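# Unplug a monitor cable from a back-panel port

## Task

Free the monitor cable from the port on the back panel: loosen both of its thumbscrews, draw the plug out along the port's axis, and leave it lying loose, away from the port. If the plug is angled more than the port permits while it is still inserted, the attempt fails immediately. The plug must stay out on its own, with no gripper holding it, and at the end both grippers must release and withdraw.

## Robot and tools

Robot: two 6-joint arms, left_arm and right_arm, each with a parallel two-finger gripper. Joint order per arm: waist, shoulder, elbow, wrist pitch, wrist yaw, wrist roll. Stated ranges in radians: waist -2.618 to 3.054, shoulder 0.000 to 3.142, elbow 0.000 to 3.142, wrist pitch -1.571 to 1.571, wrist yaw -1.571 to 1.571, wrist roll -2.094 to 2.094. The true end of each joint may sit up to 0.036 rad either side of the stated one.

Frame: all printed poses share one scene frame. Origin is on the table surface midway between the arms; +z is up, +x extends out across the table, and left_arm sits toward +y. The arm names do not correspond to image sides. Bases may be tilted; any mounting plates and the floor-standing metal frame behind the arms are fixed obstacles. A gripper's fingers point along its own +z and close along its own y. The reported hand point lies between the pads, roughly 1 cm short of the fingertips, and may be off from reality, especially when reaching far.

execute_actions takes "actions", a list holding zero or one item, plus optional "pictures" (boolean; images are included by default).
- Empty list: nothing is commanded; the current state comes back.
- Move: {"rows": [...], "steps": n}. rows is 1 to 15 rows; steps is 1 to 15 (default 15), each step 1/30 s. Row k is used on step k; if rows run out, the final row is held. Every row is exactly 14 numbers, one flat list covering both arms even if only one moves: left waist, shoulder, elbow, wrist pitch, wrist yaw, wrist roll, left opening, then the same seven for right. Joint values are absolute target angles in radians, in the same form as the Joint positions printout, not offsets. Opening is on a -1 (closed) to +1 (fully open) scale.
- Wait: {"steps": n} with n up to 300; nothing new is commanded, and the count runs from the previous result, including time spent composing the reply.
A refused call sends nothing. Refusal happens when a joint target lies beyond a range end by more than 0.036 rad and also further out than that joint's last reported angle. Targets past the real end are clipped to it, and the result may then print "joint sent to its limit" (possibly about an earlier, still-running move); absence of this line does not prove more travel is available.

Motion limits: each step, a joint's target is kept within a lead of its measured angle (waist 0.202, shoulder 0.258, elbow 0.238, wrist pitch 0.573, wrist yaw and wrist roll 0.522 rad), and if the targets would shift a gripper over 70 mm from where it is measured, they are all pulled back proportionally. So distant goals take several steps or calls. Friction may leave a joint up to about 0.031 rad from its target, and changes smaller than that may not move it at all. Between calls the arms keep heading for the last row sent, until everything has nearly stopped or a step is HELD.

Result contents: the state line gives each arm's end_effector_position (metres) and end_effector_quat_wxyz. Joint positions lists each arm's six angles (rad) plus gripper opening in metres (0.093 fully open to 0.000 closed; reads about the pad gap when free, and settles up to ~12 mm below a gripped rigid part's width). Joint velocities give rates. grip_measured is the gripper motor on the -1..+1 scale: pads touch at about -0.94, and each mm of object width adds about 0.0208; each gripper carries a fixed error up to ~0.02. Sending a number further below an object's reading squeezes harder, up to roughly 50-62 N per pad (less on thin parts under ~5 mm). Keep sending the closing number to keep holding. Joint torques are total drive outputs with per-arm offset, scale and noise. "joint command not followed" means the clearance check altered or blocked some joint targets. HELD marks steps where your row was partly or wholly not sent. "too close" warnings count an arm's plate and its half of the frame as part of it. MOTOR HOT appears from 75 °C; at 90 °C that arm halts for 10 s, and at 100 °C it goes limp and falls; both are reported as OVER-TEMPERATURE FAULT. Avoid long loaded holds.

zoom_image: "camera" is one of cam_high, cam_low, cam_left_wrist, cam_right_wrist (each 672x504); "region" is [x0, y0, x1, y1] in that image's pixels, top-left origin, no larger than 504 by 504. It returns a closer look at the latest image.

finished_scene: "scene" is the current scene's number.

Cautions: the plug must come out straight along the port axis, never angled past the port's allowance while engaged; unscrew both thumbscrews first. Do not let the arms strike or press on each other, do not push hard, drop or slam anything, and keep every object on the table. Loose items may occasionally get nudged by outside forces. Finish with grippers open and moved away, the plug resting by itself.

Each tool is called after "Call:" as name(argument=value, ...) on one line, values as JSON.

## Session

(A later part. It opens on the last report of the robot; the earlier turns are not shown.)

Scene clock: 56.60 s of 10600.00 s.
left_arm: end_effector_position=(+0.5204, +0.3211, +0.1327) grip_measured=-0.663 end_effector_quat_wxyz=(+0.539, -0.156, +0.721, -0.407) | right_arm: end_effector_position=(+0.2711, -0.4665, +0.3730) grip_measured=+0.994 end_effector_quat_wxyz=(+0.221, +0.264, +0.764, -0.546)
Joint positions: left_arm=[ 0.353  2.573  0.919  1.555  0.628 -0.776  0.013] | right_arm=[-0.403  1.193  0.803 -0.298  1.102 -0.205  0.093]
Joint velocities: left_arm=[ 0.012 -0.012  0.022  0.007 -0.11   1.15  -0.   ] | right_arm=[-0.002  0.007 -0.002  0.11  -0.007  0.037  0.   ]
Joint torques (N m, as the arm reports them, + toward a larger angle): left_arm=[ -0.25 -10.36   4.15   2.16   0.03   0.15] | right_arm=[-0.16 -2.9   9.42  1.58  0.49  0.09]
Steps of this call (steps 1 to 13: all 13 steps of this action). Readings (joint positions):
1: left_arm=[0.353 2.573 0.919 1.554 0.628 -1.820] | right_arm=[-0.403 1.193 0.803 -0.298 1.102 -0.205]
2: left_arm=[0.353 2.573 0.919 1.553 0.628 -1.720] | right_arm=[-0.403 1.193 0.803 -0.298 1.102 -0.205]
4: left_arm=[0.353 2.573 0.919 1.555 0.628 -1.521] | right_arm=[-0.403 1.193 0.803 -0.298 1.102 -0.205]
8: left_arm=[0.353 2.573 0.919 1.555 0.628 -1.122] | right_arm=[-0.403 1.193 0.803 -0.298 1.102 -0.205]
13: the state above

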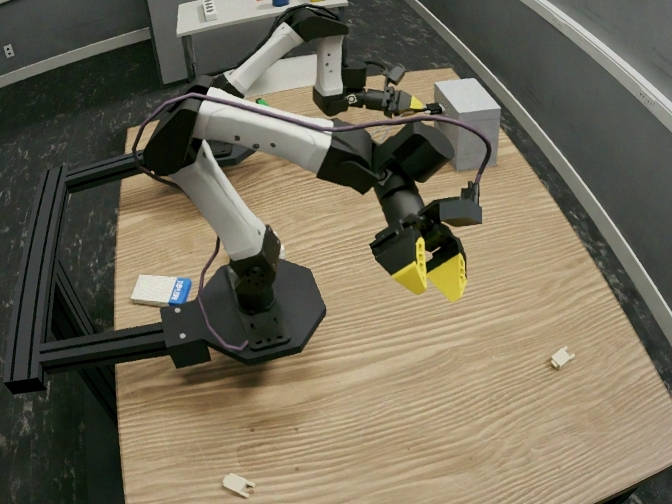

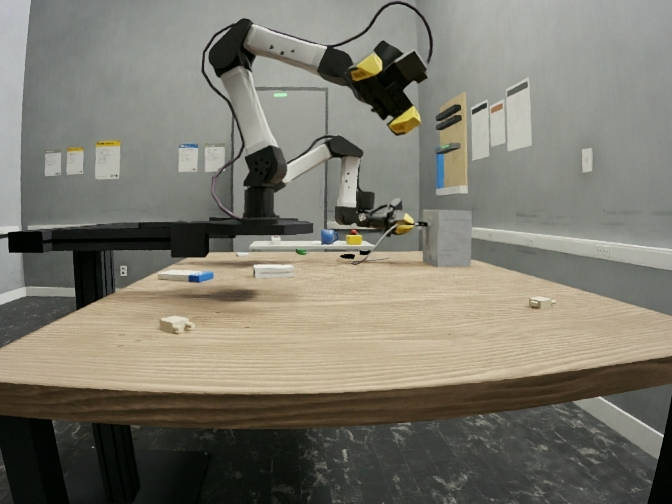

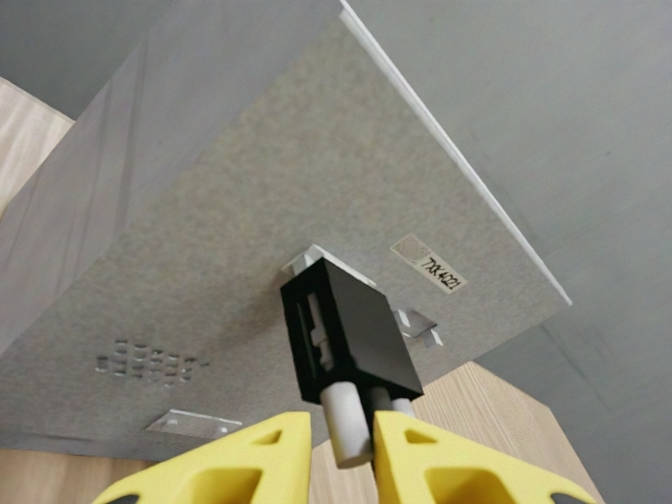

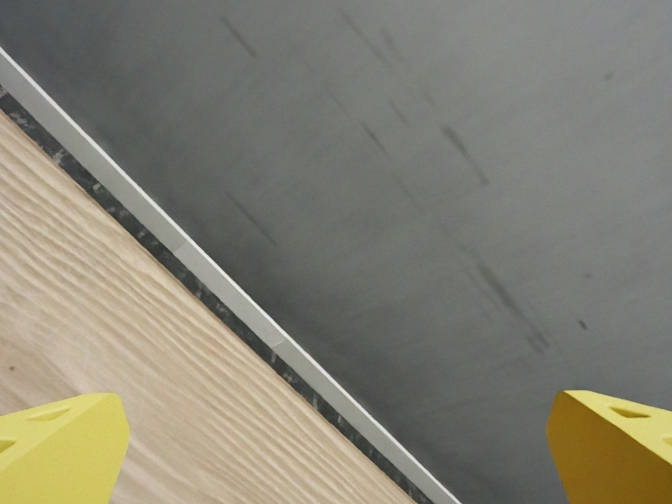

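Progressing (11 strokes done); the opening goes slightly wider to avoid rubbing on the return.

Call:
execute_actions(actions=[{"rows":[[0.35,2.575,0.93,1.565,0.63,-2.07,-0.9,-0.4,1.2,0.8,-0.3,1.1,-0.2,1]]}], pictures=false)

Call:
execute_actions(actions=[{"rows":[[0.35,2.575,0.93,1.565,0.63,-0.2,-0.6,-0.4,1.2,0.8,-0.3,1.1,-0.2,1]],"steps":13}], pictures=false)

Call:
execute_actions(actions=[{"rows":[[0.35,2.575,0.93,1.565,0.63,-2.07,-0.9,-0.4,1.2,0.8,-0.3,1.1,-0.2,1]]}], pictures=false)

Call:
execute_actions(actions=[{"rows":[[0.35,2.575,0.93,1.565,0.63,-0.2,-0.6,-0.4,1.2,0.8,-0.3,1.1,-0.2,1]],"steps":13}], pictures=false)

Call:
execute_actions(actions=[{"rows":[[0.35,2.575,0.93,1.565,0.63,-2.07,-0.9,-0.4,1.2,0.8,-0.3,1.1,-0.2,1]]}], pictures=false)

Call:
execute_actions(actions=[{"rows":[[0.35,2.575,0.93,1.565,0.63,-0.2,-0.6,-0.4,1.2,0.8,-0.3,1.1,-0.2,1]],"steps":13}], pictures=false)

Call:
execute_actions(actions=[{"rows":[[0.35,2.575,0.93,1.565,0.63,-2.07,-0.9,-0.4,1.2,0.8,-0.3,1.1,-0.2,1]]}], pictures=false)

Call:
execute_actions(actions=[{"rows":[[0.35,2.575,0.93,1.565,0.63,-0.2,-0.6,-0.4,1.2,0.8,-0.3,1.1,-0.2,1]],"steps":13}], pictures=false)

Call:
execute_actions(actions=[{"rows":[[0.35,2.575,0.93,1.565,0.63,-2.07,-0.9,-0.4,1.2,0.8,-0.3,1.1,-0.2,1]]}], pictures=false)

Call:
execute_actions(actions=[{"rows":[[0.35,2.575,0.93,1.565,0.63,-0.2,-0.6,-0.4,1.2,0.8,-0.3,1.1,-0.2,1]],"steps":13}], pictures=false)

Call:
execute_actions(actions=[{"rows":[[0.35,2.575,0.93,1.565,0.63,-2.07,-0.9,-0.4,1.2,0.8,-0.3,1.1,-0.2,1]]}], pictures=false)

Call:
execute_actions(actions=[{"rows":[[0.35,2.575,0.93,1.565,0.63,-0.2,-0.6,-0.4,1.2,0.8,-0.3,1.1,-0.2,1]],"steps":13}], pictures=false)

Call:
execute_actions(actions=[{"rows":[[0.35,2.575,0.93,1.565,0.63,-2.07,-0.9,-0.4,1.2,0.8,-0.3,1.1,-0.2,1]]}], pictures=false)

Call:
execute_actions(actions=[{"rows":[[0.35,2.575,0.93,1.565,0.63,-0.2,-0.6,-0.4,1.2,0.8,-0.3,1.1,-0.2,1]],"steps":13}], pictures=false)

Call:
execute_actions(actions=[{"rows":[[0.35,2.575,0.93,1.565,0.63,-2.07,-0.9,-0.4,1.2,0.8,-0.3,1.1,-0.2,1]]}], pictures=false)

Call:
execute_actions(actions=[{"rows":[[0.35,2.575,0.93,1.565,0.63,-0.2,-0.6,-0.4,1.2,0.8,-0.3,1.1,-0.2,1]],"steps":13}], pictures=false)

Call:
execute_actions(actions=[{"rows":[[0.35,2.575,0.93,1.565,0.63,-2.07,-0.9,-0.4,1.2,0.8,-0.3,1.1,-0.2,1]]}], pictures=false)

Call:
execute_actions(actions=[{"rows":[[0.35,2.575,0.93,1.565,0.63,-0.6,-0.6,-0.4,1.2,0.8,-0.3,1.1,-0.2,1]],"steps":13}])

Scene clock: 69.03 s of 10600.00 s.
left_arm: end_effector_position=(+0.5203, +0.3209, +0.1329) grip_measured=-0.890 end_effector_quat_wxyz=(-0.241, +0.514, -0.528, +0.631) | right_arm: end_effector_position=(+0.2711, -0.4665, +0.3730) grip_measured=+0.994 end_effector_quat_wxyz=(+0.221, +0.264, +0.764, -0.546)
Joint positions: left_arm=[ 0.353  2.573  0.919  1.556  0.629 -1.897  0.002] | right_arm=[-0.403  1.193  0.803 -0.298  1.102 -0.205  0.093]
Joint velocities: left_arm=[-0.012 -0.002 -0.012 -0.007  0.022 -1.092 -0.   ] | right_arm=[ 0.002  0.002  0.002 -0.022  0.037  0.007  0.001]
Joint torques (N m, as the arm reports them, + toward a larger angle): left_arm=[ -0.33 -10.44   4.04   2.28   0.06  -0.12] | right_arm=[ 0.1  -2.91  9.45  1.5   0.48  0.06]
Steps of this call (steps 1 to 30: the robot went on to your last target; steps 31 to 90: nothing new was sent; then 8.93 s passed at rest; steps 91 to 105: all 15 steps of this action). Readings (joint positions):
91: left_arm=[0.353 2.573 0.919 1.566 0.629 -0.692] | right_arm=[-0.403 1.193 0.803 -0.298 1.102 -0.205]
92: left_arm=[0.353 2.573 0.919 1.566 0.629 -0.792] | right_arm=[-0.403 1.193 0.803 -0.298 1.102 -0.205]
94: left_arm=[0.353 2.573 0.919 1.566 0.627 -0.989] | right_arm=[-0.403 1.193 0.803 -0.298 1.102 -0.205]
98: left_arm=[0.353 2.573 0.919 1.562 0.626 -1.382] | right_arm=[-0.403 1.193 0.803 -0.298 1.102 -0.205]
105: the state above

Scene clock: 69.47 s of 10600.00 s.
left_arm: end_effector_position=(+0.5205, +0.3207, +0.1344) grip_measured=-0.602 end_effector_quat_wxyz=(+0.571, -0.098, +0.729, -0.365) | right_arm: end_effector_position=(+0.2711, -0.4665, +0.3730) grip_measured=+0.994 end_effector_quat_wxyz=(+0.221, +0.264, +0.764, -0.546)
Joint positions: left_arm=[ 0.352  2.573  0.919  1.563  0.63  -0.625  0.016] | right_arm=[-0.403  1.193  0.803 -0.298  1.102 -0.205  0.093]
Joint velocities: left_arm=[ 0.002 -0.007 -0.017  0.198 -0.037  2.762  0.001] | right_arm=[-0.007 -0.002 -0.022  0.007 -0.022  0.007  0.001]
Joint torques (N m, as the arm reports them, + toward a larger angle): left_arm=[ -0.18 -10.35   4.14   1.86   0.01   0.14] | right_arm=[-0.13 -2.96  9.24  1.56  0.42  0.04]
Steps of this call (steps 1 to 13: all 13 steps of this action). Readings (joint positions):
1: left_arm=[0.353 2.573 0.919 1.555 0.630 -1.820] | right_arm=[-0.403 1.193 0.803 -0.298 1.102 -0.205]
2: left_arm=[0.353 2.573 0.919 1.556 0.630 -1.720] | right_arm=[-0.403 1.193 0.803 -0.298 1.102 -0.205]
4: left_arm=[0.352 2.573 0.919 1.559 0.630 -1.521] | right_arm=[-0.403 1.193 0.803 -0.298 1.102 -0.205]
8: left_arm=[0.352 2.573 0.919 1.560 0.630 -1.122] | right_arm=[-0.403 1.193 0.803 -0.298 1.102 -0.205]
13: the state above

Scene clock: 69.97 s of 10600.00 s.
left_arm: end_effector_position=(+0.5206, +0.3213, +0.1328) grip_measured=-0.890 end_effector_quat_wxyz=(-0.242, +0.515, -0.527, +0.631) | right_arm: end_effector_position=(+0.2711, -0.4665, +0.3730) grip_measured=+0.994 end_effector_quat_wxyz=(+0.221, +0.264, +0.764, -0.546)
Joint positions: left_arm=[ 0.352  2.573  0.919  1.556  0.625 -1.896  0.002] | right_arm=[-0.403  1.193  0.803 -0.298  1.102 -0.205  0.093]
Joint velocities: left_arm=[ 0.012 -0.002 -0.017 -0.007 -0.007 -1.033  0.   ] | right_arm=[ 0.037 -0.002  0.007 -0.022 -0.081 -0.007 -0.   ]
Joint torques (N m, as the arm reports them, + toward a larger angle): left_arm=[ -0.23 -10.44   4.15   2.3    0.05  -0.08] | right_arm=[-0.07 -2.95  9.08  1.54  0.54  0.06]
Steps of this call (steps 1 to 15: all 15 steps of this action). Readings (joint positions):
1: left_arm=[0.352 2.573 0.919 1.569 0.631 -0.690] | right_arm=[-0.403 1.193 0.803 -0.298 1.102 -0.205]
2: left_arm=[0.352 2.573 0.919 1.568 0.626 -0.791] | right_arm=[-0.403 1.193 0.803 -0.298 1.102 -0.205]
4: left_arm=[0.352 2.573 0.919 1.567 0.623 -0.988] | right_arm=[-0.403 1.193 0.803 -0.298 1.102 -0.205]
8: left_arm=[0.352 2.573 0.919 1.563 0.622 -1.381] | right_arm=[-0.403 1.193 0.803 -0.298 1.102 -0.205]
15: the state above

Scene clock: 70.40 s of 10600.00 s.
left_arm: end_effector_position=(+0.5207, +0.3214, +0.1340) grip_measured=-0.602 end_effector_quat_wxyz=(+0.571, -0.100, +0.729, -0.364) | right_arm: end_effector_position=(+0.2711, -0.4665, +0.3730) grip_measured=+0.994 end_effector_quat_wxyz=(+0.221, +0.264, +0.764, -0.546)
Joint positions: left_arm=[ 0.353  2.573  0.919  1.561  0.627 -0.624  0.016] | right_arm=[-0.403  1.193  0.803 -0.298  1.102 -0.205  0.093]
Joint velocities: left_arm=[-0.012  0.002 -0.002  0.183 -0.037  2.806 -0.   ] | right_arm=[ 0.017 -0.002  0.002 -0.022  0.007 -0.037 -0.   ]
Joint torques (N m, as the arm reports them, + toward a larger angle): left_arm=[ -0.22 -10.31   4.33   1.93   0.01   0.15] | right_arm=[-0.04 -3.06  9.33  1.48  0.46  0.04]
Steps of this call (steps 1 to 13: all 13 steps of this action). Readings (joint positions):
1: left_arm=[0.353 2.573 0.919 1.554 0.627 -1.819] | right_arm=[-0.403 1.193 0.803 -0.298 1.102 -0.205]
2: left_arm=[0.353 2.573 0.919 1.555 0.626 -1.719] | right_arm=[-0.403 1.193 0.803 -0.298 1.102 -0.205]
4: left_arm=[0.353 2.573 0.919 1.559 0.627 -1.520] | right_arm=[-0.403 1.193 0.803 -0.298 1.102 -0.205]
8: left_arm=[0.353 2.573 0.919 1.559 0.627 -1.121] | right_arm=[-0.403 1.193 0.803 -0.298 1.102 -0.205]
13: the state above

Scene clock: 70.90 s of 10600.00 s.
left_arm: end_effector_position=(+0.5206, +0.3214, +0.1327) grip_measured=-0.890 end_effector_quat_wxyz=(-0.242, +0.515, -0.527, +0.631) | right_arm: end_effector_position=(+0.2711, -0.4665, +0.3730) grip_measured=+0.994 end_effector_quat_wxyz=(+0.221, +0.264, +0.764, -0.546)
Joint positions: left_arm=[ 0.352  2.573  0.919  1.555  0.625 -1.896  0.002] | right_arm=[-0.403  1.193  0.803 -0.298  1.102 -0.205  0.093]
Joint velocities: left_arm=[-0.002  0.007  0.002  0.022  0.037 -1.092 -0.   ] | right_arm=[-0.012 -0.027 -0.007 -0.051 -0.007  0.066  0.001]
Joint torques (N m, as the arm reports them, + toward a larger angle): left_arm=[ -0.34 -10.4    3.94   2.24   0.06  -0.12] | right_arm=[ 0.15 -2.89  9.31  1.58  0.51  0.06]
Steps of this call (steps 1 to 15: all 15 steps of this action). Readings (joint positions):
1: left_arm=[0.353 2.573 0.919 1.568 0.628 -0.690] | right_arm=[-0.403 1.193 0.803 -0.298 1.102 -0.205]
2: left_arm=[0.353 2.573 0.919 1.568 0.625 -0.790] | right_arm=[-0.403 1.193 0.803 -0.298 1.102 -0.205]
4: left_arm=[0.352 2.573 0.919 1.567 0.622 -0.988] | right_arm=[-0.403 1.193 0.803 -0.298 1.102 -0.205]
8: left_arm=[0.352 2.573 0.919 1.563 0.620 -1.380] | right_arm=[-0.403 1.193 0.803 -0.298 1.102 -0.205]
15: the state above

Scene clock: 71.33 s of 10600.00 s.
left_arm: end_effector_position=(+0.5207, +0.3214, +0.1339) grip_measured=-0.602 end_effector_quat_wxyz=(+0.571, -0.100, +0.729, -0.364) | right_arm: end_effector_position=(+0.2711, -0.4665, +0.3730) grip_measured=+0.994 end_effector_quat_wxyz=(+0.221, +0.264, +0.764, -0.546)
Joint positions: left_arm=[ 0.353  2.573  0.919  1.561  0.626 -0.624  0.016] | right_arm=[-0.403  1.193  0.803 -0.298  1.102 -0.205  0.093]
Joint velocities: left_arm=[ 0.002 -0.002 -0.007  0.139 -0.037  2.689 -0.001] | right_arm=[-0.012 -0.007  0.002 -0.051  0.051  0.051 -0.002]
Joint torques (N m, as the arm reports them, + toward a larger angle): left_arm=[ -0.28 -10.46   4.11   1.97   0.04   0.15] | right_arm=[ 0.12 -3.01  9.41  1.57  0.5   0.08]
Steps of this call (steps 1 to 13: all 13 steps of this action). Readings (joint positions):
1: left_arm=[0.353 2.573 0.919 1.554 0.626 -1.819] | right_arm=[-0.403 1.193 0.803 -0.298 1.102 -0.205]
2: left_arm=[0.353 2.573 0.919 1.555 0.626 -1.719] | right_arm=[-0.403 1.193 0.803 -0.298 1.102 -0.205]
4: left_arm=[0.353 2.573 0.919 1.559 0.626 -1.519] | right_arm=[-0.403 1.193 0.803 -0.298 1.102 -0.205]
8: left_arm=[0.353 2.573 0.919 1.559 0.626 -1.121] | right_arm=[-0.403 1.193 0.803 -0.298 1.102 -0.205]
13: the state above

Scene clock: 71.83 s of 10600.00 s.
left_arm: end_effector_position=(+0.5206, +0.3214, +0.1327) grip_measured=-0.890 end_effector_quat_wxyz=(-0.242, +0.515, -0.528, +0.631) | right_arm: end_effector_position=(+0.2711, -0.4665, +0.3730) grip_measured=+0.994 end_effector_quat_wxyz=(+0.221, +0.264, +0.764, -0.546)
Joint positions: left_arm=[ 0.352  2.573  0.919  1.555  0.625 -1.896  0.002] | right_arm=[-0.403  1.193  0.803 -0.298  1.102 -0.205  0.093]
Joint velocities: left_arm=[ 0.007  0.002 -0.007 -0.037  0.066 -1.106 -0.   ] | right_arm=[-0.007 -0.012 -0.007  0.007 -0.022 -0.022 -0.   ]
Joint torques (N m, as the arm reports them, + toward a larger angle): left_arm=[ -0.15 -10.29   4.01   2.28   0.07  -0.1 ] | right_arm=[-0.07 -2.94  9.29  1.57  0.53  0.  ]
Steps of this call (steps 1 to 15: all 15 steps of this action). Readings (joint positions):
1: left_arm=[0.353 2.573 0.919 1.567 0.627 -0.689] | right_arm=[-0.403 1.193 0.803 -0.298 1.102 -0.205]
2: left_arm=[0.353 2.573 0.919 1.568 0.625 -0.790] | right_arm=[-0.403 1.193 0.803 -0.298 1.102 -0.205]
4: left_arm=[0.352 2.573 0.919 1.567 0.622 -0.988] | right_arm=[-0.403 1.193 0.803 -0.298 1.102 -0.205]
8: left_arm=[0.352 2.573 0.919 1.563 0.620 -1.380] | right_arm=[-0.403 1.193 0.803 -0.298 1.102 -0.205]
15: the state above

Scene clock: 72.27 s of 10600.00 s.
left_arm: end_effector_position=(+0.5207, +0.3214, +0.1339) grip_measured=-0.602 end_effector_quat_wxyz=(+0.571, -0.100, +0.729, -0.364) | right_arm: end_effector_position=(+0.2711, -0.4665, +0.3730) grip_measured=+0.994 end_effector_quat_wxyz=(+0.221, +0.264, +0.764, -0.546)
Joint positions: left_arm=[ 0.353  2.573  0.919  1.561  0.626 -0.624  0.016] | right_arm=[-0.403  1.193  0.803 -0.298  1.102 -0.205  0.093]
Joint velocities: left_arm=[ 0.002 -0.012 -0.002  0.11   0.037  2.864 -0.   ] | right_arm=[-0.002  0.012 -0.007 -0.051 -0.007 -0.066 -0.001]
Joint torques (N m, as the arm reports them, + toward a larger angle): left_arm=[ -0.28 -10.28   4.15   1.92   0.05   0.14] | right_arm=[-0.1  -2.89  9.32  1.46  0.48  0.11]
Steps of this call (steps 1 to 13: all 13 steps of this action). Readings (joint positions):
1: left_arm=[0.353 2.573 0.919 1.554 0.626 -1.819] | right_arm=[-0.403 1.193 0.803 -0.298 1.102 -0.205]
2: left_arm=[0.353 2.573 0.919 1.555 0.626 -1.719] | right_arm=[-0.403 1.193 0.803 -0.298 1.102 -0.205]
4: left_arm=[0.353 2.573 0.919 1.559 0.626 -1.519] | right_arm=[-0.403 1.193 0.803 -0.298 1.102 -0.205]
8: left_arm=[0.353 2.573 0.919 1.559 0.626 -1.121] | right_arm=[-0.403 1.193 0.803 -0.298 1.102 -0.205]
13: the state above

Scene clock: 72.77 s of 10600.00 s.
left_arm: end_effector_position=(+0.5206, +0.3214, +0.1327) grip_measured=-0.890 end_effector_quat_wxyz=(-0.242, +0.515, -0.528, +0.631) | right_arm: end_effector_position=(+0.2711, -0.4665, +0.3730) grip_measured=+0.994 end_effector_quat_wxyz=(+0.221, +0.264, +0.764, -0.546)
Joint positions: left_arm=[ 0.352  2.573  0.919  1.555  0.625 -1.896  0.002] | right_arm=[-0.403  1.193  0.803 -0.298  1.102 -0.205  0.093]
Joint velocities: left_arm=[ 0.007  0.002 -0.027 -0.022 -0.007 -1.136 -0.001] | right_arm=[ 0.007  0.002  0.002 -0.081 -0.007 -0.022 -0.   ]
Joint torques (N m, as the arm reports them, + toward a larger angle): left_arm=[ -0.26 -10.36   4.19   2.34   0.09  -0.09] | right_arm=[-0.06 -2.96  9.38  1.52  0.47 -0.01]
Steps of this call (steps 1 to 15: all 15 steps of this action). Readings (joint positions):
1: left_arm=[0.353 2.573 0.919 1.567 0.627 -0.689] | right_arm=[-0.403 1.193 0.803 -0.298 1.102 -0.205]
2: left_arm=[0.353 2.573 0.919 1.568 0.625 -0.790] | right_arm=[-0.403 1.193 0.803 -0.298 1.102 -0.205]
4: left_arm=[0.352 2.573 0.919 1.567 0.622 -0.988] | right_arm=[-0.403 1.193 0.803 -0.298 1.102 -0.205]
8: left_arm=[0.352 2.573 0.919 1.563 0.620 -1.380] | right_arm=[-0.403 1.193 0.803 -0.298 1.102 -0.205]
15: the state above

Scene clock: 73.20 s of 10600.00 s.
left_arm: end_effector_position=(+0.5207, +0.3212, +0.1339) grip_measured=-0.602 end_effector_quat_wxyz=(+0.571, -0.100, +0.729, -0.364) | right_arm: end_effector_position=(+0.2711, -0.4665, +0.3730) grip_measured=+0.994 end_effector_quat_wxyz=(+0.221, +0.264, +0.764, -0.546)
Joint positions: left_arm=[ 0.352  2.573  0.919  1.561  0.626 -0.624  0.016] | right_arm=[-0.403  1.193  0.803 -0.298  1.102 -0.205  0.093]
Joint velocities: left_arm=[ 0.007 -0.007  0.002  0.154  0.007  2.777  0.   ] | right_arm=[-0.002 -0.007 -0.007 -0.007  0.022  0.007 -0.   ]
Joint torques (N m, as the arm reports them, + toward a larger angle): left_arm=[ -0.27 -10.62   4.1    1.96   0.04   0.13] | right_arm=[ 0.03 -3.    9.37  1.53  0.55  0.05]
Steps of this call (steps 1 to 13: all 13 steps of this action). Readings (joint positions):
1: left_arm=[0.352 2.573 0.919 1.554 0.626 -1.819] | right_arm=[-0.403 1.193 0.803 -0.298 1.102 -0.205]
2: left_arm=[0.352 2.573 0.919 1.555 0.626 -1.719] | right_arm=[-0.403 1.193 0.803 -0.298 1.102 -0.205]
4: left_arm=[0.352 2.573 0.919 1.559 0.626 -1.519] | right_arm=[-0.403 1.193 0.803 -0.298 1.102 -0.205]
8: left_arm=[0.352 2.573 0.919 1.559 0.626 -1.121] | right_arm=[-0.403 1.193 0.803 -0.298 1.102 -0.205]
13: the state above

Scene clock: 73.70 s of 10600.00 s.
left_arm: end_effector_position=(+0.5206, +0.3214, +0.1327) grip_measured=-0.889 end_effector_quat_wxyz=(-0.242, +0.515, -0.527, +0.631) | right_arm: end_effector_position=(+0.2711, -0.4665, +0.3730) grip_measured=+0.994 end_effector_quat_wxyz=(+0.221, +0.264, +0.764, -0.546)
Joint positions: left_arm=[ 0.352  2.573  0.919  1.555  0.625 -1.896  0.003] | right_arm=[-0.403  1.193  0.803 -0.298  1.102 -0.205  0.093]
Joint velocities: left_arm=[-0.012 -0.007  0.002 -0.022  0.022 -1.092 -0.001] | right_arm=[ 0.002  0.022 -0.007  0.081 -0.037 -0.037 -0.001]
Joint torques (N m, as the arm reports them, + toward a larger angle): left_arm=[ -0.15 -10.29   4.21   2.29   0.07  -0.11] | right_arm=[-0.29 -3.02  9.34  1.6   0.52  0.09]
Steps of this call (steps 1 to 15: all 15 steps of this action). Readings (joint positions):
1: left_arm=[0.352 2.573 0.919 1.568 0.627 -0.689] | right_arm=[-0.403 1.193 0.803 -0.298 1.102 -0.205]
2: left_arm=[0.352 2.573 0.919 1.568 0.625 -0.790] | right_arm=[-0.403 1.193 0.803 -0.298 1.102 -0.205]
4: left_arm=[0.352 2.573 0.919 1.567 0.622 -0.988] | right_arm=[-0.403 1.193 0.803 -0.298 1.102 -0.205]
8: left_arm=[0.352 2.573 0.919 1.563 0.620 -1.380] | right_arm=[-0.403 1.193 0.803 -0.298 1.102 -0.205]
15: the state above

Scene clock: 74.13 s of 10600.00 s.
left_arm: end_effector_position=(+0.5207, +0.3213, +0.1339) grip_measured=-0.602 end_effector_quat_wxyz=(+0.571, -0.100, +0.729, -0.364) | right_arm: end_effector_position=(+0.2711, -0.4665, +0.3730) grip_measured=+0.994 end_effector_quat_wxyz=(+0.221, +0.264, +0.764, -0.546)
Joint positions: left_arm=[ 0.352  2.573  0.919  1.561  0.626 -0.624  0.016] | right_arm=[-0.403  1.193  0.803 -0.298  1.102 -0.205  0.093]
Joint velocities: left_arm=[-0.002 -0.002 -0.022  0.183 -0.066  2.703  0.001] | right_arm=[ 0.002  0.002  0.012  0.037  0.022 -0.066 -0.001]
Joint torques (N m, as the arm reports them, + toward a larger angle): left_arm=[ -0.35 -10.29   4.22   1.93   0.03   0.15] | right_arm=[ 0.02 -2.97  9.25  1.6   0.52  0.06]
Steps of this call (steps 1 to 13: all 13 steps of this action). Readings (joint positions):
1: left_arm=[0.352 2.573 0.919 1.554 0.625 -1.819] | right_arm=[-0.403 1.193 0.803 -0.298 1.102 -0.205]
2: left_arm=[0.352 2.573 0.919 1.554 0.625 -1.719] | right_arm=[-0.403 1.193 0.803 -0.298 1.102 -0.205]
4: left_arm=[0.352 2.573 0.919 1.559 0.626 -1.519] | right_arm=[-0.403 1.193 0.803 -0.298 1.102 -0.205]
8: left_arm=[0.352 2.573 0.919 1.559 0.626 -1.121] | right_arm=[-0.403 1.193 0.803 -0.298 1.102 -0.205]
13: the state above

Scene clock: 74.63 s of 10600.00 s.
left_arm: end_effector_position=(+0.5206, +0.3214, +0.1326) grip_measured=-0.889 end_effector_quat_wxyz=(-0.242, +0.515, -0.527, +0.630) | right_arm: end_effector_position=(+0.2711, -0.4665, +0.3730) grip_measured=+0.994 end_effector_quat_wxyz=(+0.221, +0.264, +0.764, -0.546)
Joint positions: left_arm=[ 0.352  2.573  0.919  1.555  0.625 -1.896  0.003] | right_arm=[-0.403  1.193  0.803 -0.298  1.102 -0.205  0.093]
Joint velocities: left_arm=[ 0.002  0.007  0.007 -0.051  0.066 -1.018  0.   ] | right_arm=[-0.017 -0.027  0.002 -0.007 -0.037 -0.037  0.001]
Joint torques (N m, as the arm reports them, + toward a larger angle): left_arm=[ -0.12 -10.49   4.13   2.29   0.06  -0.11] | right_arm=[ 0.2  -3.    9.54  1.56  0.46  0.05]
Steps of this call (steps 1 to 15: all 15 steps of this action). Readings (joint positions):
1: left_arm=[0.352 2.573 0.919 1.568 0.627 -0.689] | right_arm=[-0.403 1.193 0.803 -0.298 1.102 -0.205]
2: left_arm=[0.352 2.573 0.919 1.568 0.625 -0.790] | right_arm=[-0.403 1.193 0.803 -0.298 1.102 -0.205]
4: left_arm=[0.352 2.573 0.919 1.567 0.622 -0.988] | right_arm=[-0.403 1.193 0.803 -0.298 1.102 -0.205]
8: left_arm=[0.352 2.573 0.919 1.563 0.620 -1.380] | right_arm=[-0.403 1.193 0.803 -0.298 1.102 -0.205]
15: the state above

Scene clock: 75.07 s of 10600.00 s.
left_arm: end_effector_position=(+0.5207, +0.3213, +0.1339) grip_measured=-0.602 end_effector_quat_wxyz=(+0.571, -0.100, +0.729, -0.364) | right_arm: end_effector_position=(+0.2711, -0.4665, +0.3730) grip_measured=+0.994 end_effector_quat_wxyz=(+0.221, +0.264, +0.764, -0.546)
Joint positions: left_arm=[ 0.352  2.573  0.919  1.561  0.626 -0.623  0.016] | right_arm=[-0.403  1.193  0.803 -0.298  1.102 -0.205  0.093]
Joint velocities: left_arm=[ 0.012  0.002 -0.007  0.11   0.051  2.762 -0.001] | right_arm=[-0.017 -0.012  0.007 -0.022  0.007 -0.007  0.   ]
Joint torques (N m, as the arm reports them, + toward a larger angle): left_arm=[ -0.16 -10.52   4.15   1.98   0.08   0.13] | right_arm=[-0.02 -3.03  9.54  1.54  0.5   0.04]
Steps of this call (steps 1 to 13: all 13 steps of this action). Readings (joint positions):
1: left_arm=[0.352 2.573 0.919 1.554 0.625 -1.819] | right_arm=[-0.403 1.193 0.803 -0.298 1.102 -0.205]
2: left_arm=[0.352 2.573 0.919 1.555 0.625 -1.719] | right_arm=[-0.403 1.193 0.803 -0.298 1.102 -0.205]
4: left_arm=[0.352 2.573 0.919 1.559 0.626 -1.519] | right_arm=[-0.403 1.193 0.803 -0.298 1.102 -0.205]
8: left_arm=[0.352 2.573 0.919 1.559 0.626 -1.121] | right_arm=[-0.403 1.193 0.803 -0.298 1.102 -0.205]
13: the state above

Scene clock: 75.57 s of 10600.00 s.
left_arm: end_effector_position=(+0.5206, +0.3214, +0.1326) grip_measured=-0.889 end_effector_quat_wxyz=(-0.242, +0.515, -0.528, +0.630) | right_arm: end_effector_position=(+0.2711, -0.4665, +0.3730) grip_measured=+0.994 end_effector_quat_wxyz=(+0.221, +0.264, +0.764, -0.546)
Joint positions: left_arm=[ 0.352  2.573  0.919  1.555  0.625 -1.895  0.003] | right_arm=[-0.403  1.193  0.803 -0.298  1.102 -0.205  0.093]
Joint velocities: left_arm=[-0.002 -0.022  0.007  0.022 -0.022 -1.092 -0.   ] | right_arm=[-0.007  0.012  0.007  0.007  0.007  0.037  0.001]
Joint torques (N m, as the arm reports them, + toward a larger angle): left_arm=[ -0.22 -10.37   3.91   2.29   0.06  -0.14] | right_arm=[ 0.13 -3.04  9.24  1.57  0.47  0.08]
Steps of this call (steps 1 to 15: all 15 steps of this action). Readings (joint positions):
1: left_arm=[0.352 2.573 0.919 1.567 0.627 -0.689] | right_arm=[-0.403 1.193 0.803 -0.298 1.102 -0.205]
2: left_arm=[0.352 2.573 0.919 1.568 0.625 -0.790] | right_arm=[-0.403 1.193 0.803 -0.298 1.102 -0.205]
4: left_arm=[0.352 2.573 0.919 1.567 0.622 -0.987] | right_arm=[-0.403 1.193 0.803 -0.298 1.102 -0.205]
8: left_arm=[0.352 2.573 0.919 1.562 0.620 -1.380] | right_arm=[-0.403 1.193 0.803 -0.298 1.102 -0.205]
15: the state above

Scene clock: 76.00 s of 10600.00 s.
left_arm: end_effector_position=(+0.5207, +0.3212, +0.1339) grip_measured=-0.602 end_effector_quat_wxyz=(+0.571, -0.099, +0.729, -0.364) | right_arm: end_effector_position=(+0.2711, -0.4665, +0.3730) grip_measured=+0.994 end_effector_quat_wxyz=(+0.221, +0.264, +0.764, -0.546)
Joint positions: left_arm=[ 0.352  2.573  0.919  1.561  0.626 -0.623  0.016] | right_arm=[-0.403  1.193  0.803 -0.298  1.102 -0.205  0.093]
Joint velocities: left_arm=[-0.002 -0.012 -0.002  0.125 -0.037  2.777  0.   ] | right_arm=[ 0.002  0.007  0.002 -0.051 -0.022  0.051  0.001]
Joint torques (N m, as the arm reports them, + toward a larger angle): left_arm=[ -0.34 -10.4    4.14   1.95   0.04   0.14] | right_arm=[-0.09 -3.03  9.21  1.58  0.46  0.07]
Steps of this call (steps 1 to 13: all 13 steps of this action). Readings (joint positions):
1: left_arm=[0.352 2.573 0.919 1.554 0.626 -1.818] | right_arm=[-0.403 1.193 0.803 -0.298 1.102 -0.205]
2: left_arm=[0.352 2.573 0.919 1.554 0.626 -1.718] | right_arm=[-0.403 1.193 0.803 -0.298 1.102 -0.205]
4: left_arm=[0.352 2.573 0.919 1.559 0.626 -1.519] | right_arm=[-0.403 1.193 0.803 -0.298 1.102 -0.205]
8: left_arm=[0.352 2.573 0.919 1.559 0.626 -1.120] | right_arm=[-0.403 1.193 0.803 -0.298 1.102 -0.205]
13: the state above

Scene clock: 76.50 s of 10600.00 s.
left_arm: end_effector_position=(+0.5206, +0.3214, +0.1324) grip_measured=-0.889 end_effector_quat_wxyz=(-0.242, +0.516, -0.528, +0.630) | right_arm: end_effector_position=(+0.2711, -0.4665, +0.3730) grip_measured=+0.994 end_effector_quat_wxyz=(+0.221, +0.264, +0.764, -0.546)
Joint positions: left_arm=[ 0.352  2.573  0.919  1.554  0.625 -1.895  0.003] | right_arm=[-0.403  1.193  0.803 -0.298  1.102 -0.205  0.093]
Joint velocities: left_arm=[-0.002  0.012 -0.002 -0.051  0.051 -1.033 -0.001] | right_arm=[-0.002 -0.007 -0.002  0.051  0.022 -0.007  0.001]
Joint torques (N m, as the arm reports them, + toward a larger angle): left_arm=[ -0.16 -10.38   4.09   2.31   0.05  -0.14] | right_arm=[-0.01 -2.99  9.39  1.55  0.53  0.05]
Steps of this call (steps 1 to 15: all 15 steps of this action). Readings (joint positions):
1: left_arm=[0.352 2.573 0.919 1.568 0.627 -0.689] | right_arm=[-0.403 1.193 0.803 -0.298 1.102 -0.205]
2: left_arm=[0.352 2.573 0.919 1.568 0.627 -0.789] | right_arm=[-0.403 1.193 0.803 -0.298 1.102 -0.205]
4: left_arm=[0.352 2.573 0.919 1.568 0.627 -0.987] | right_arm=[-0.403 1.193 0.803 -0.298 1.102 -0.205]
8: left_arm=[0.352 2.573 0.919 1.563 0.625 -1.380] | right_arm=[-0.403 1.193 0.803 -0.298 1.102 -0.205]
15: the state above

Scene clock: 76.93 s of 10600.00 s.
left_arm: end_effector_position=(+0.5207, +0.3213, +0.1334) grip_measured=-0.602 end_effector_quat_wxyz=(+0.541, -0.155, +0.720, -0.406) | right_arm: end_effector_position=(+0.2711, -0.4665, +0.3730) grip_measured=+0.994 end_effector_quat_wxyz=(+0.221, +0.264, +0.764, -0.546)
Joint positions: left_arm=[ 0.352  2.573  0.919  1.559  0.625 -0.776  0.016] | right_arm=[-0.403  1.193  0.803 -0.298  1.102 -0.205  0.093]
Joint velocities: left_arm=[-0.012 -0.027 -0.012  0.007 -0.037  1.179  0.   ] | right_arm=[ 0.017 -0.012  0.002  0.066 -0.022 -0.051  0.   ]
Joint torques (N m, as the arm reports them, + toward a larger angle): left_arm=[ -0.23 -10.35   4.18   2.25   0.07   0.12] | right_arm=[-0.05 -2.85  9.32  1.5   0.5   0.07]
Steps of this call (steps 1 to 13: all 13 steps of this action). Readings (joint positions):
1: left_arm=[0.352 2.573 0.919 1.553 0.625 -1.818] | right_arm=[-0.403 1.193 0.803 -0.298 1.102 -0.205]
2: left_arm=[0.352 2.573 0.919 1.554 0.625 -1.718] | right_arm=[-0.403 1.193 0.803 -0.298 1.102 -0.205]
4: left_arm=[0.352 2.573 0.919 1.558 0.625 -1.519] | right_arm=[-0.403 1.193 0.803 -0.298 1.102 -0.205]
8: left_arm=[0.352 2.573 0.919 1.558 0.625 -1.120] | right_arm=[-0.403 1.193 0.803 -0.298 1.102 -0.205]
13: the state above

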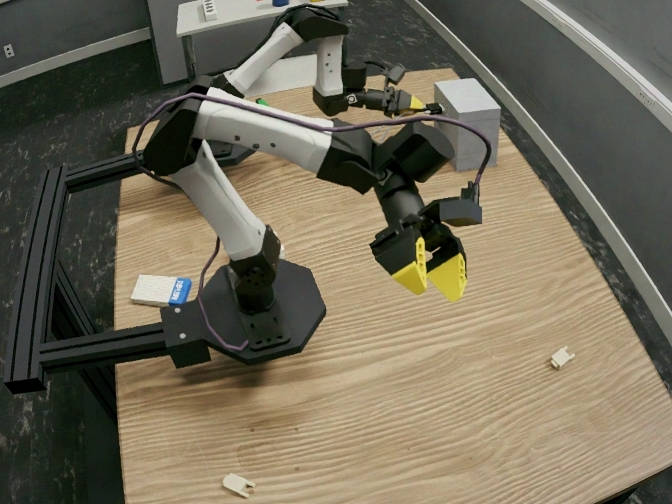

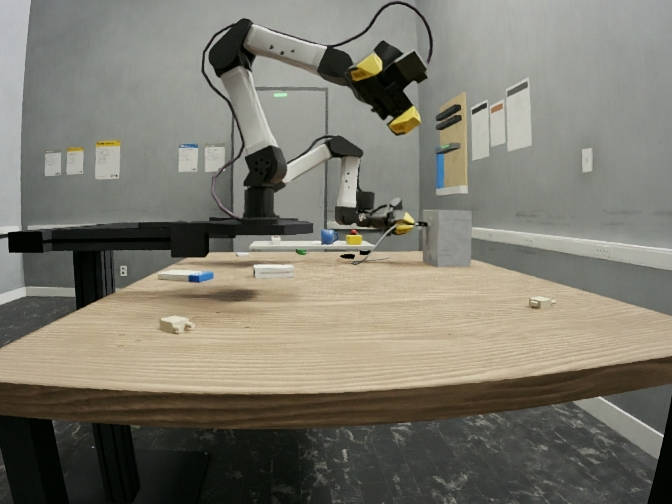

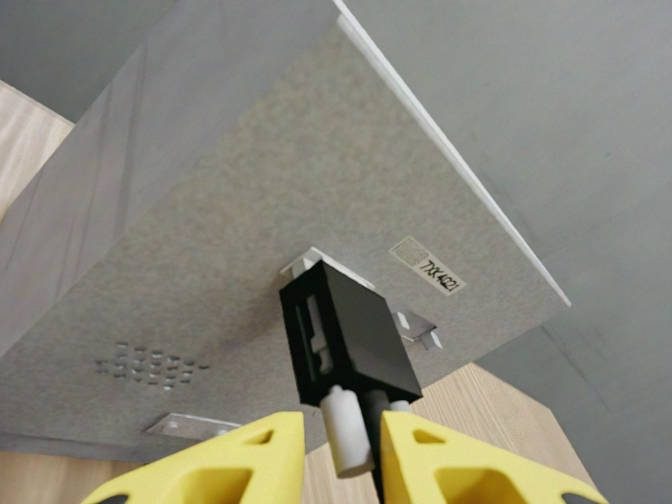

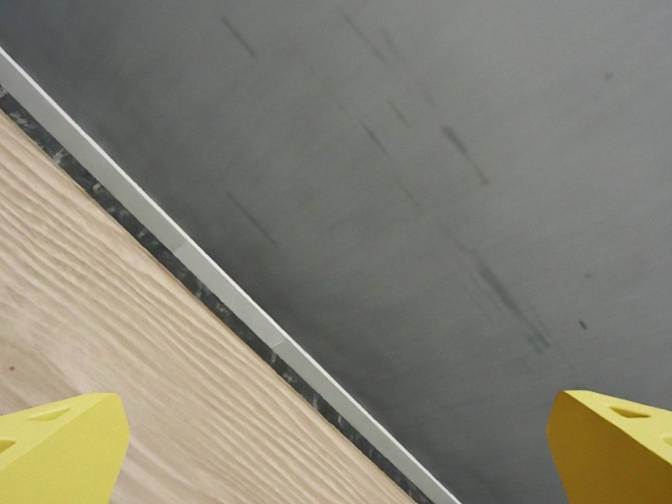

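Call:
execute_actions(actions=[{"rows":[[0.35,2.575,0.93,1.565,0.63,-2.07,-0.9,-0.4,1.2,0.8,-0.3,1.1,-0.2,1]]}], pictures=false)

Call:
execute_actions(actions=[{"rows":[[0.35,2.575,0.93,1.565,0.63,-0.2,-0.6,-0.4,1.2,0.8,-0.3,1.1,-0.2,1]],"steps":13}], pictures=false)

Call:
execute_actions(actions=[{"rows":[[0.35,2.575,0.93,1.565,0.63,-2.07,-0.9,-0.4,1.2,0.8,-0.3,1.1,-0.2,1]]}], pictures=false)

Call:
execute_actions(actions=[{"rows":[[0.35,2.575,0.93,1.565,0.63,-1.45,-0.4,-0.4,1.2,0.8,-0.3,1.1,-0.2,1]],"steps":13}])

Call:
zoom_image(camera="cam_left_wrist", region=[200,220,480,500])

Scene clock: 81.77 s of 10600.00 s.
left_arm: end_effector_position=(+0.5205, +0.3212, +0.1324) grip_measured=-0.889 end_effector_quat_wxyz=(-0.241, +0.515, -0.528, +0.630) | right_arm: end_effector_position=(+0.2711, -0.4665, +0.3730) grip_measured=+0.994 end_effector_quat_wxyz=(+0.221, +0.264, +0.764, -0.546)
Joint positions: left_arm=[ 0.352  2.573  0.919  1.554  0.626 -1.895  0.003] | right_arm=[-0.403  1.193  0.803 -0.298  1.102 -0.205  0.093]
Joint velocities: left_arm=[ 0.017 -0.012  0.002  0.007 -0.037 -1.018  0.001] | right_arm=[ 0.012 -0.007 -0.002 -0.066 -0.007 -0.037 -0.   ]
Joint torques (N m, as the arm reports them, + toward a larger angle): left_arm=[ -0.23 -10.38   4.13   2.31   0.04  -0.11] | right_arm=[ 0.03 -3.13  9.37  1.53  0.54  0.1 ]
Steps of this call (steps 1 to 30: the robot went on to your last target; steps 31 to 90: nothing new was sent; then 1.33 s passed at rest; steps 91 to 105: all 15 steps of this action). Readings (joint positions):
91: left_arm=[0.352 2.573 0.919 1.566 0.626 -0.691] | right_arm=[-0.403 1.193 0.803 -0.298 1.102 -0.205]
92: left_arm=[0.352 2.573 0.919 1.566 0.627 -0.791] | right_arm=[-0.403 1.193 0.803 -0.298 1.102 -0.205]
94: left_arm=[0.352 2.573 0.919 1.566 0.627 -0.990] | right_arm=[-0.403 1.193 0.803 -0.298 1.102 -0.205]
98: left_arm=[0.352 2.573 0.919 1.562 0.627 -1.382] | right_arm=[-0.403 1.193 0.803 -0.298 1.102 -0.205]
105: the state above

Scene clock: 82.20 s of 10600.00 s.
left_arm: end_effector_position=(+0.5207, +0.3213, +0.1338) grip_measured=-0.602 end_effector_quat_wxyz=(+0.571, -0.100, +0.729, -0.364) | right_arm: end_effector_position=(+0.2711, -0.4665, +0.3730) grip_measured=+0.994 end_effector_quat_wxyz=(+0.221, +0.264, +0.764, -0.546)
Joint positions: left_arm=[ 0.352  2.573  0.919  1.561  0.626 -0.623  0.016] | right_arm=[-0.403  1.193  0.803 -0.298  1.102 -0.205  0.093]
Joint velocities: left_arm=[-0.007  0.002  0.007  0.183 -0.007  2.747  0.001] | right_arm=[ 0.007  0.002  0.007 -0.066 -0.051  0.007 -0.001]
Joint torques (N m, as the arm reports them, + toward a larger angle): left_arm=[ -0.2  -10.31   4.2    1.89   0.08   0.14] | right_arm=[-0.05 -3.05  9.44  1.56  0.46  0.07]
Steps of this call (steps 1 to 13: all 13 steps of this action). Readings (joint positions):
1: left_arm=[0.352 2.573 0.919 1.553 0.626 -1.818] | right_arm=[-0.403 1.193 0.803 -0.298 1.102 -0.205]
2: left_arm=[0.352 2.573 0.919 1.554 0.626 -1.718] | right_arm=[-0.403 1.193 0.803 -0.298 1.102 -0.205]
4: left_arm=[0.352 2.573 0.919 1.557 0.626 -1.519] | right_arm=[-0.403 1.193 0.803 -0.298 1.102 -0.205]
8: left_arm=[0.352 2.573 0.919 1.558 0.626 -1.120] | right_arm=[-0.403 1.193 0.803 -0.298 1.102 -0.205]
13: the state above

Scene clock: 82.70 s of 10600.00 s.
left_arm: end_effector_position=(+0.5207, +0.3216, +0.1322) grip_measured=-0.889 end_effector_quat_wxyz=(-0.242, +0.516, -0.528, +0.630) | right_arm: end_effector_position=(+0.2711, -0.4665, +0.3730) grip_measured=+0.994 end_effector_quat_wxyz=(+0.221, +0.264, +0.764, -0.546)
Joint positions: left_arm=[ 0.352  2.573  0.919  1.553  0.623 -1.894  0.003] | right_arm=[-0.403  1.193  0.803 -0.298  1.102 -0.205  0.093]
Joint velocities: left_arm=[-0.007  0.027 -0.002 -0.022 -0.095 -1.062  0.001] | right_arm=[ 0.007 -0.017 -0.007 -0.022  0.007 -0.037 -0.   ]
Joint torques (N m, as the arm reports them, + toward a larger angle): left_arm=[ -0.05 -10.41   4.16   2.35   0.12  -0.12] | right_arm=[ 0.04 -2.76  9.38  1.58  0.42  0.08]
Steps of this call (steps 1 to 15: all 15 steps of this action). Readings (joint positions):
1: left_arm=[0.352 2.573 0.919 1.567 0.627 -0.689] | right_arm=[-0.403 1.193 0.803 -0.298 1.102 -0.205]
2: left_arm=[0.352 2.573 0.919 1.568 0.627 -0.789] | right_arm=[-0.403 1.193 0.803 -0.298 1.102 -0.205]
4: left_arm=[0.352 2.573 0.919 1.568 0.626 -0.988] | right_arm=[-0.403 1.193 0.803 -0.298 1.102 -0.205]
8: left_arm=[0.352 2.573 0.919 1.563 0.624 -1.380] | right_arm=[-0.403 1.193 0.803 -0.298 1.102 -0.205]
15: the state above

Scene clock: 83.13 s of 10600.00 s.
left_arm: end_effector_position=(+0.5207, +0.3216, +0.1331) grip_measured=-0.403 end_effector_quat_wxyz=(+0.367, -0.396, +0.622, -0.568) | right_arm: end_effector_position=(+0.2711, -0.4665, +0.3730) grip_measured=+0.994 end_effector_quat_wxyz=(+0.221, +0.264, +0.764, -0.546)
Joint positions: left_arm=[ 0.352  2.573  0.919  1.557  0.624 -1.482  0.026] | right_arm=[-0.403  1.193  0.803 -0.298  1.102 -0.205  0.093]
Joint velocities: left_arm=[ 0.007 -0.007  0.017 -0.022  0.007  0.139  0.001] | right_arm=[ 0.012 -0.007 -0.007 -0.037 -0.007 -0.022 -0.001]
Joint torques (N m, as the arm reports them, + toward a larger angle): left_arm=[ -0.12 -10.36   4.22   2.27   0.1    0.17] | right_arm=[-0.14 -3.01  9.2   1.57  0.48  0.1 ]
Steps of this call (steps 1 to 13: all 13 steps of this action). Readings (joint positions):
1: left_arm=[0.352 2.573 0.919 1.552 0.623 -1.830] | right_arm=[-0.403 1.193 0.803 -0.298 1.102 -0.205]
2: left_arm=[0.352 2.573 0.919 1.553 0.623 -1.755] | right_arm=[-0.403 1.193 0.803 -0.298 1.102 -0.205]
4: left_arm=[0.352 2.573 0.919 1.557 0.624 -1.647] | right_arm=[-0.403 1.193 0.803 -0.298 1.102 -0.205]
8: left_arm=[0.352 2.573 0.919 1.557 0.624 -1.535] | right_arm=[-0.403 1.193 0.803 -0.298 1.102 -0.205]
13: the state above

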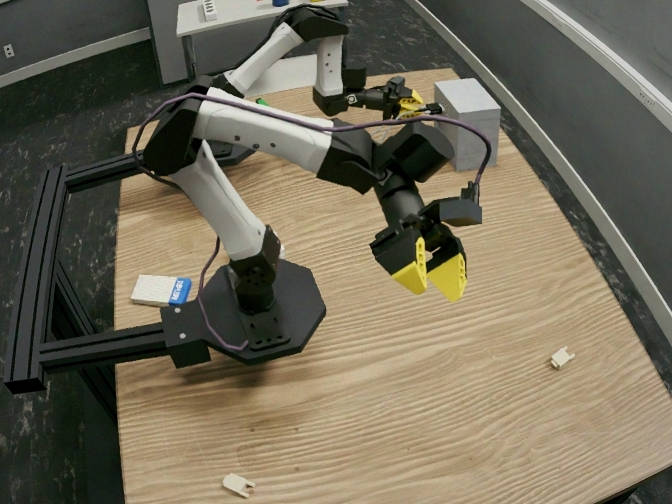

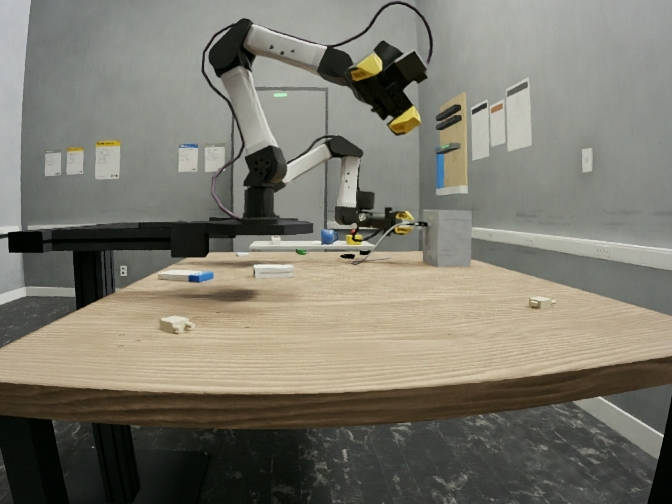

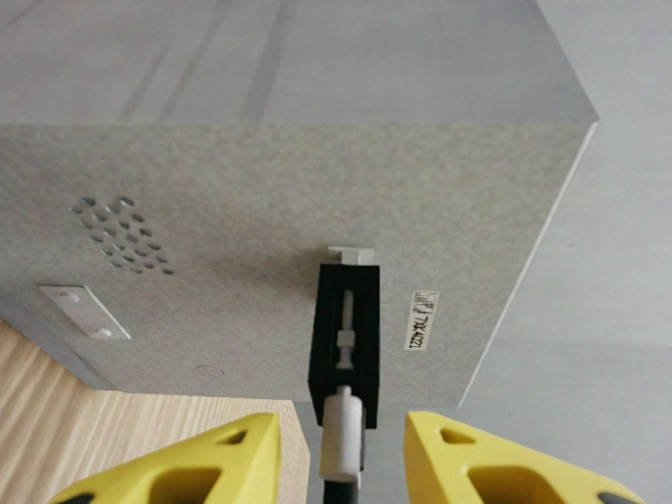

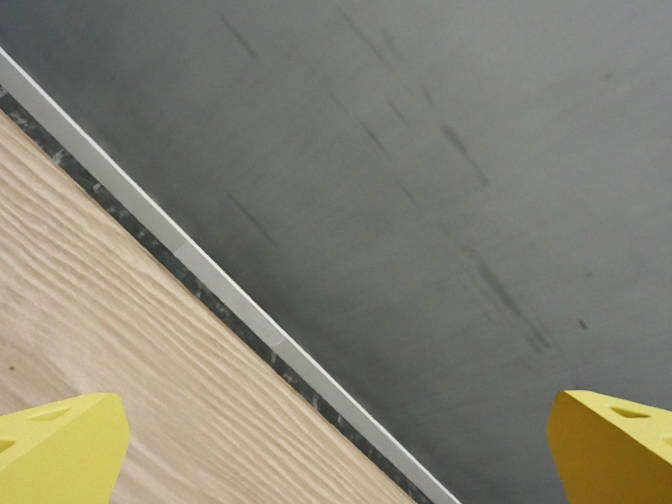

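Region (200, 220, 480, 500) of cam_left_wrist's 672x504 image, scaled by 1.800, with more detail than that image has.

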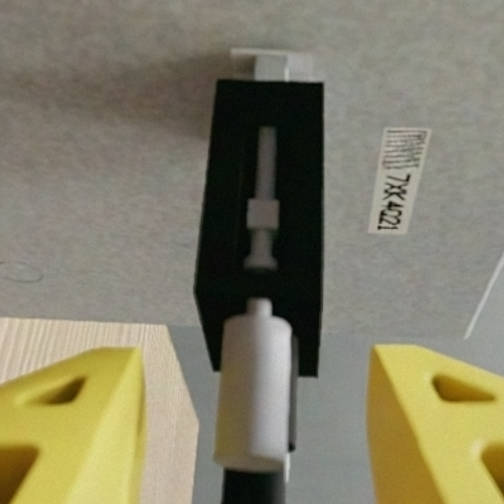

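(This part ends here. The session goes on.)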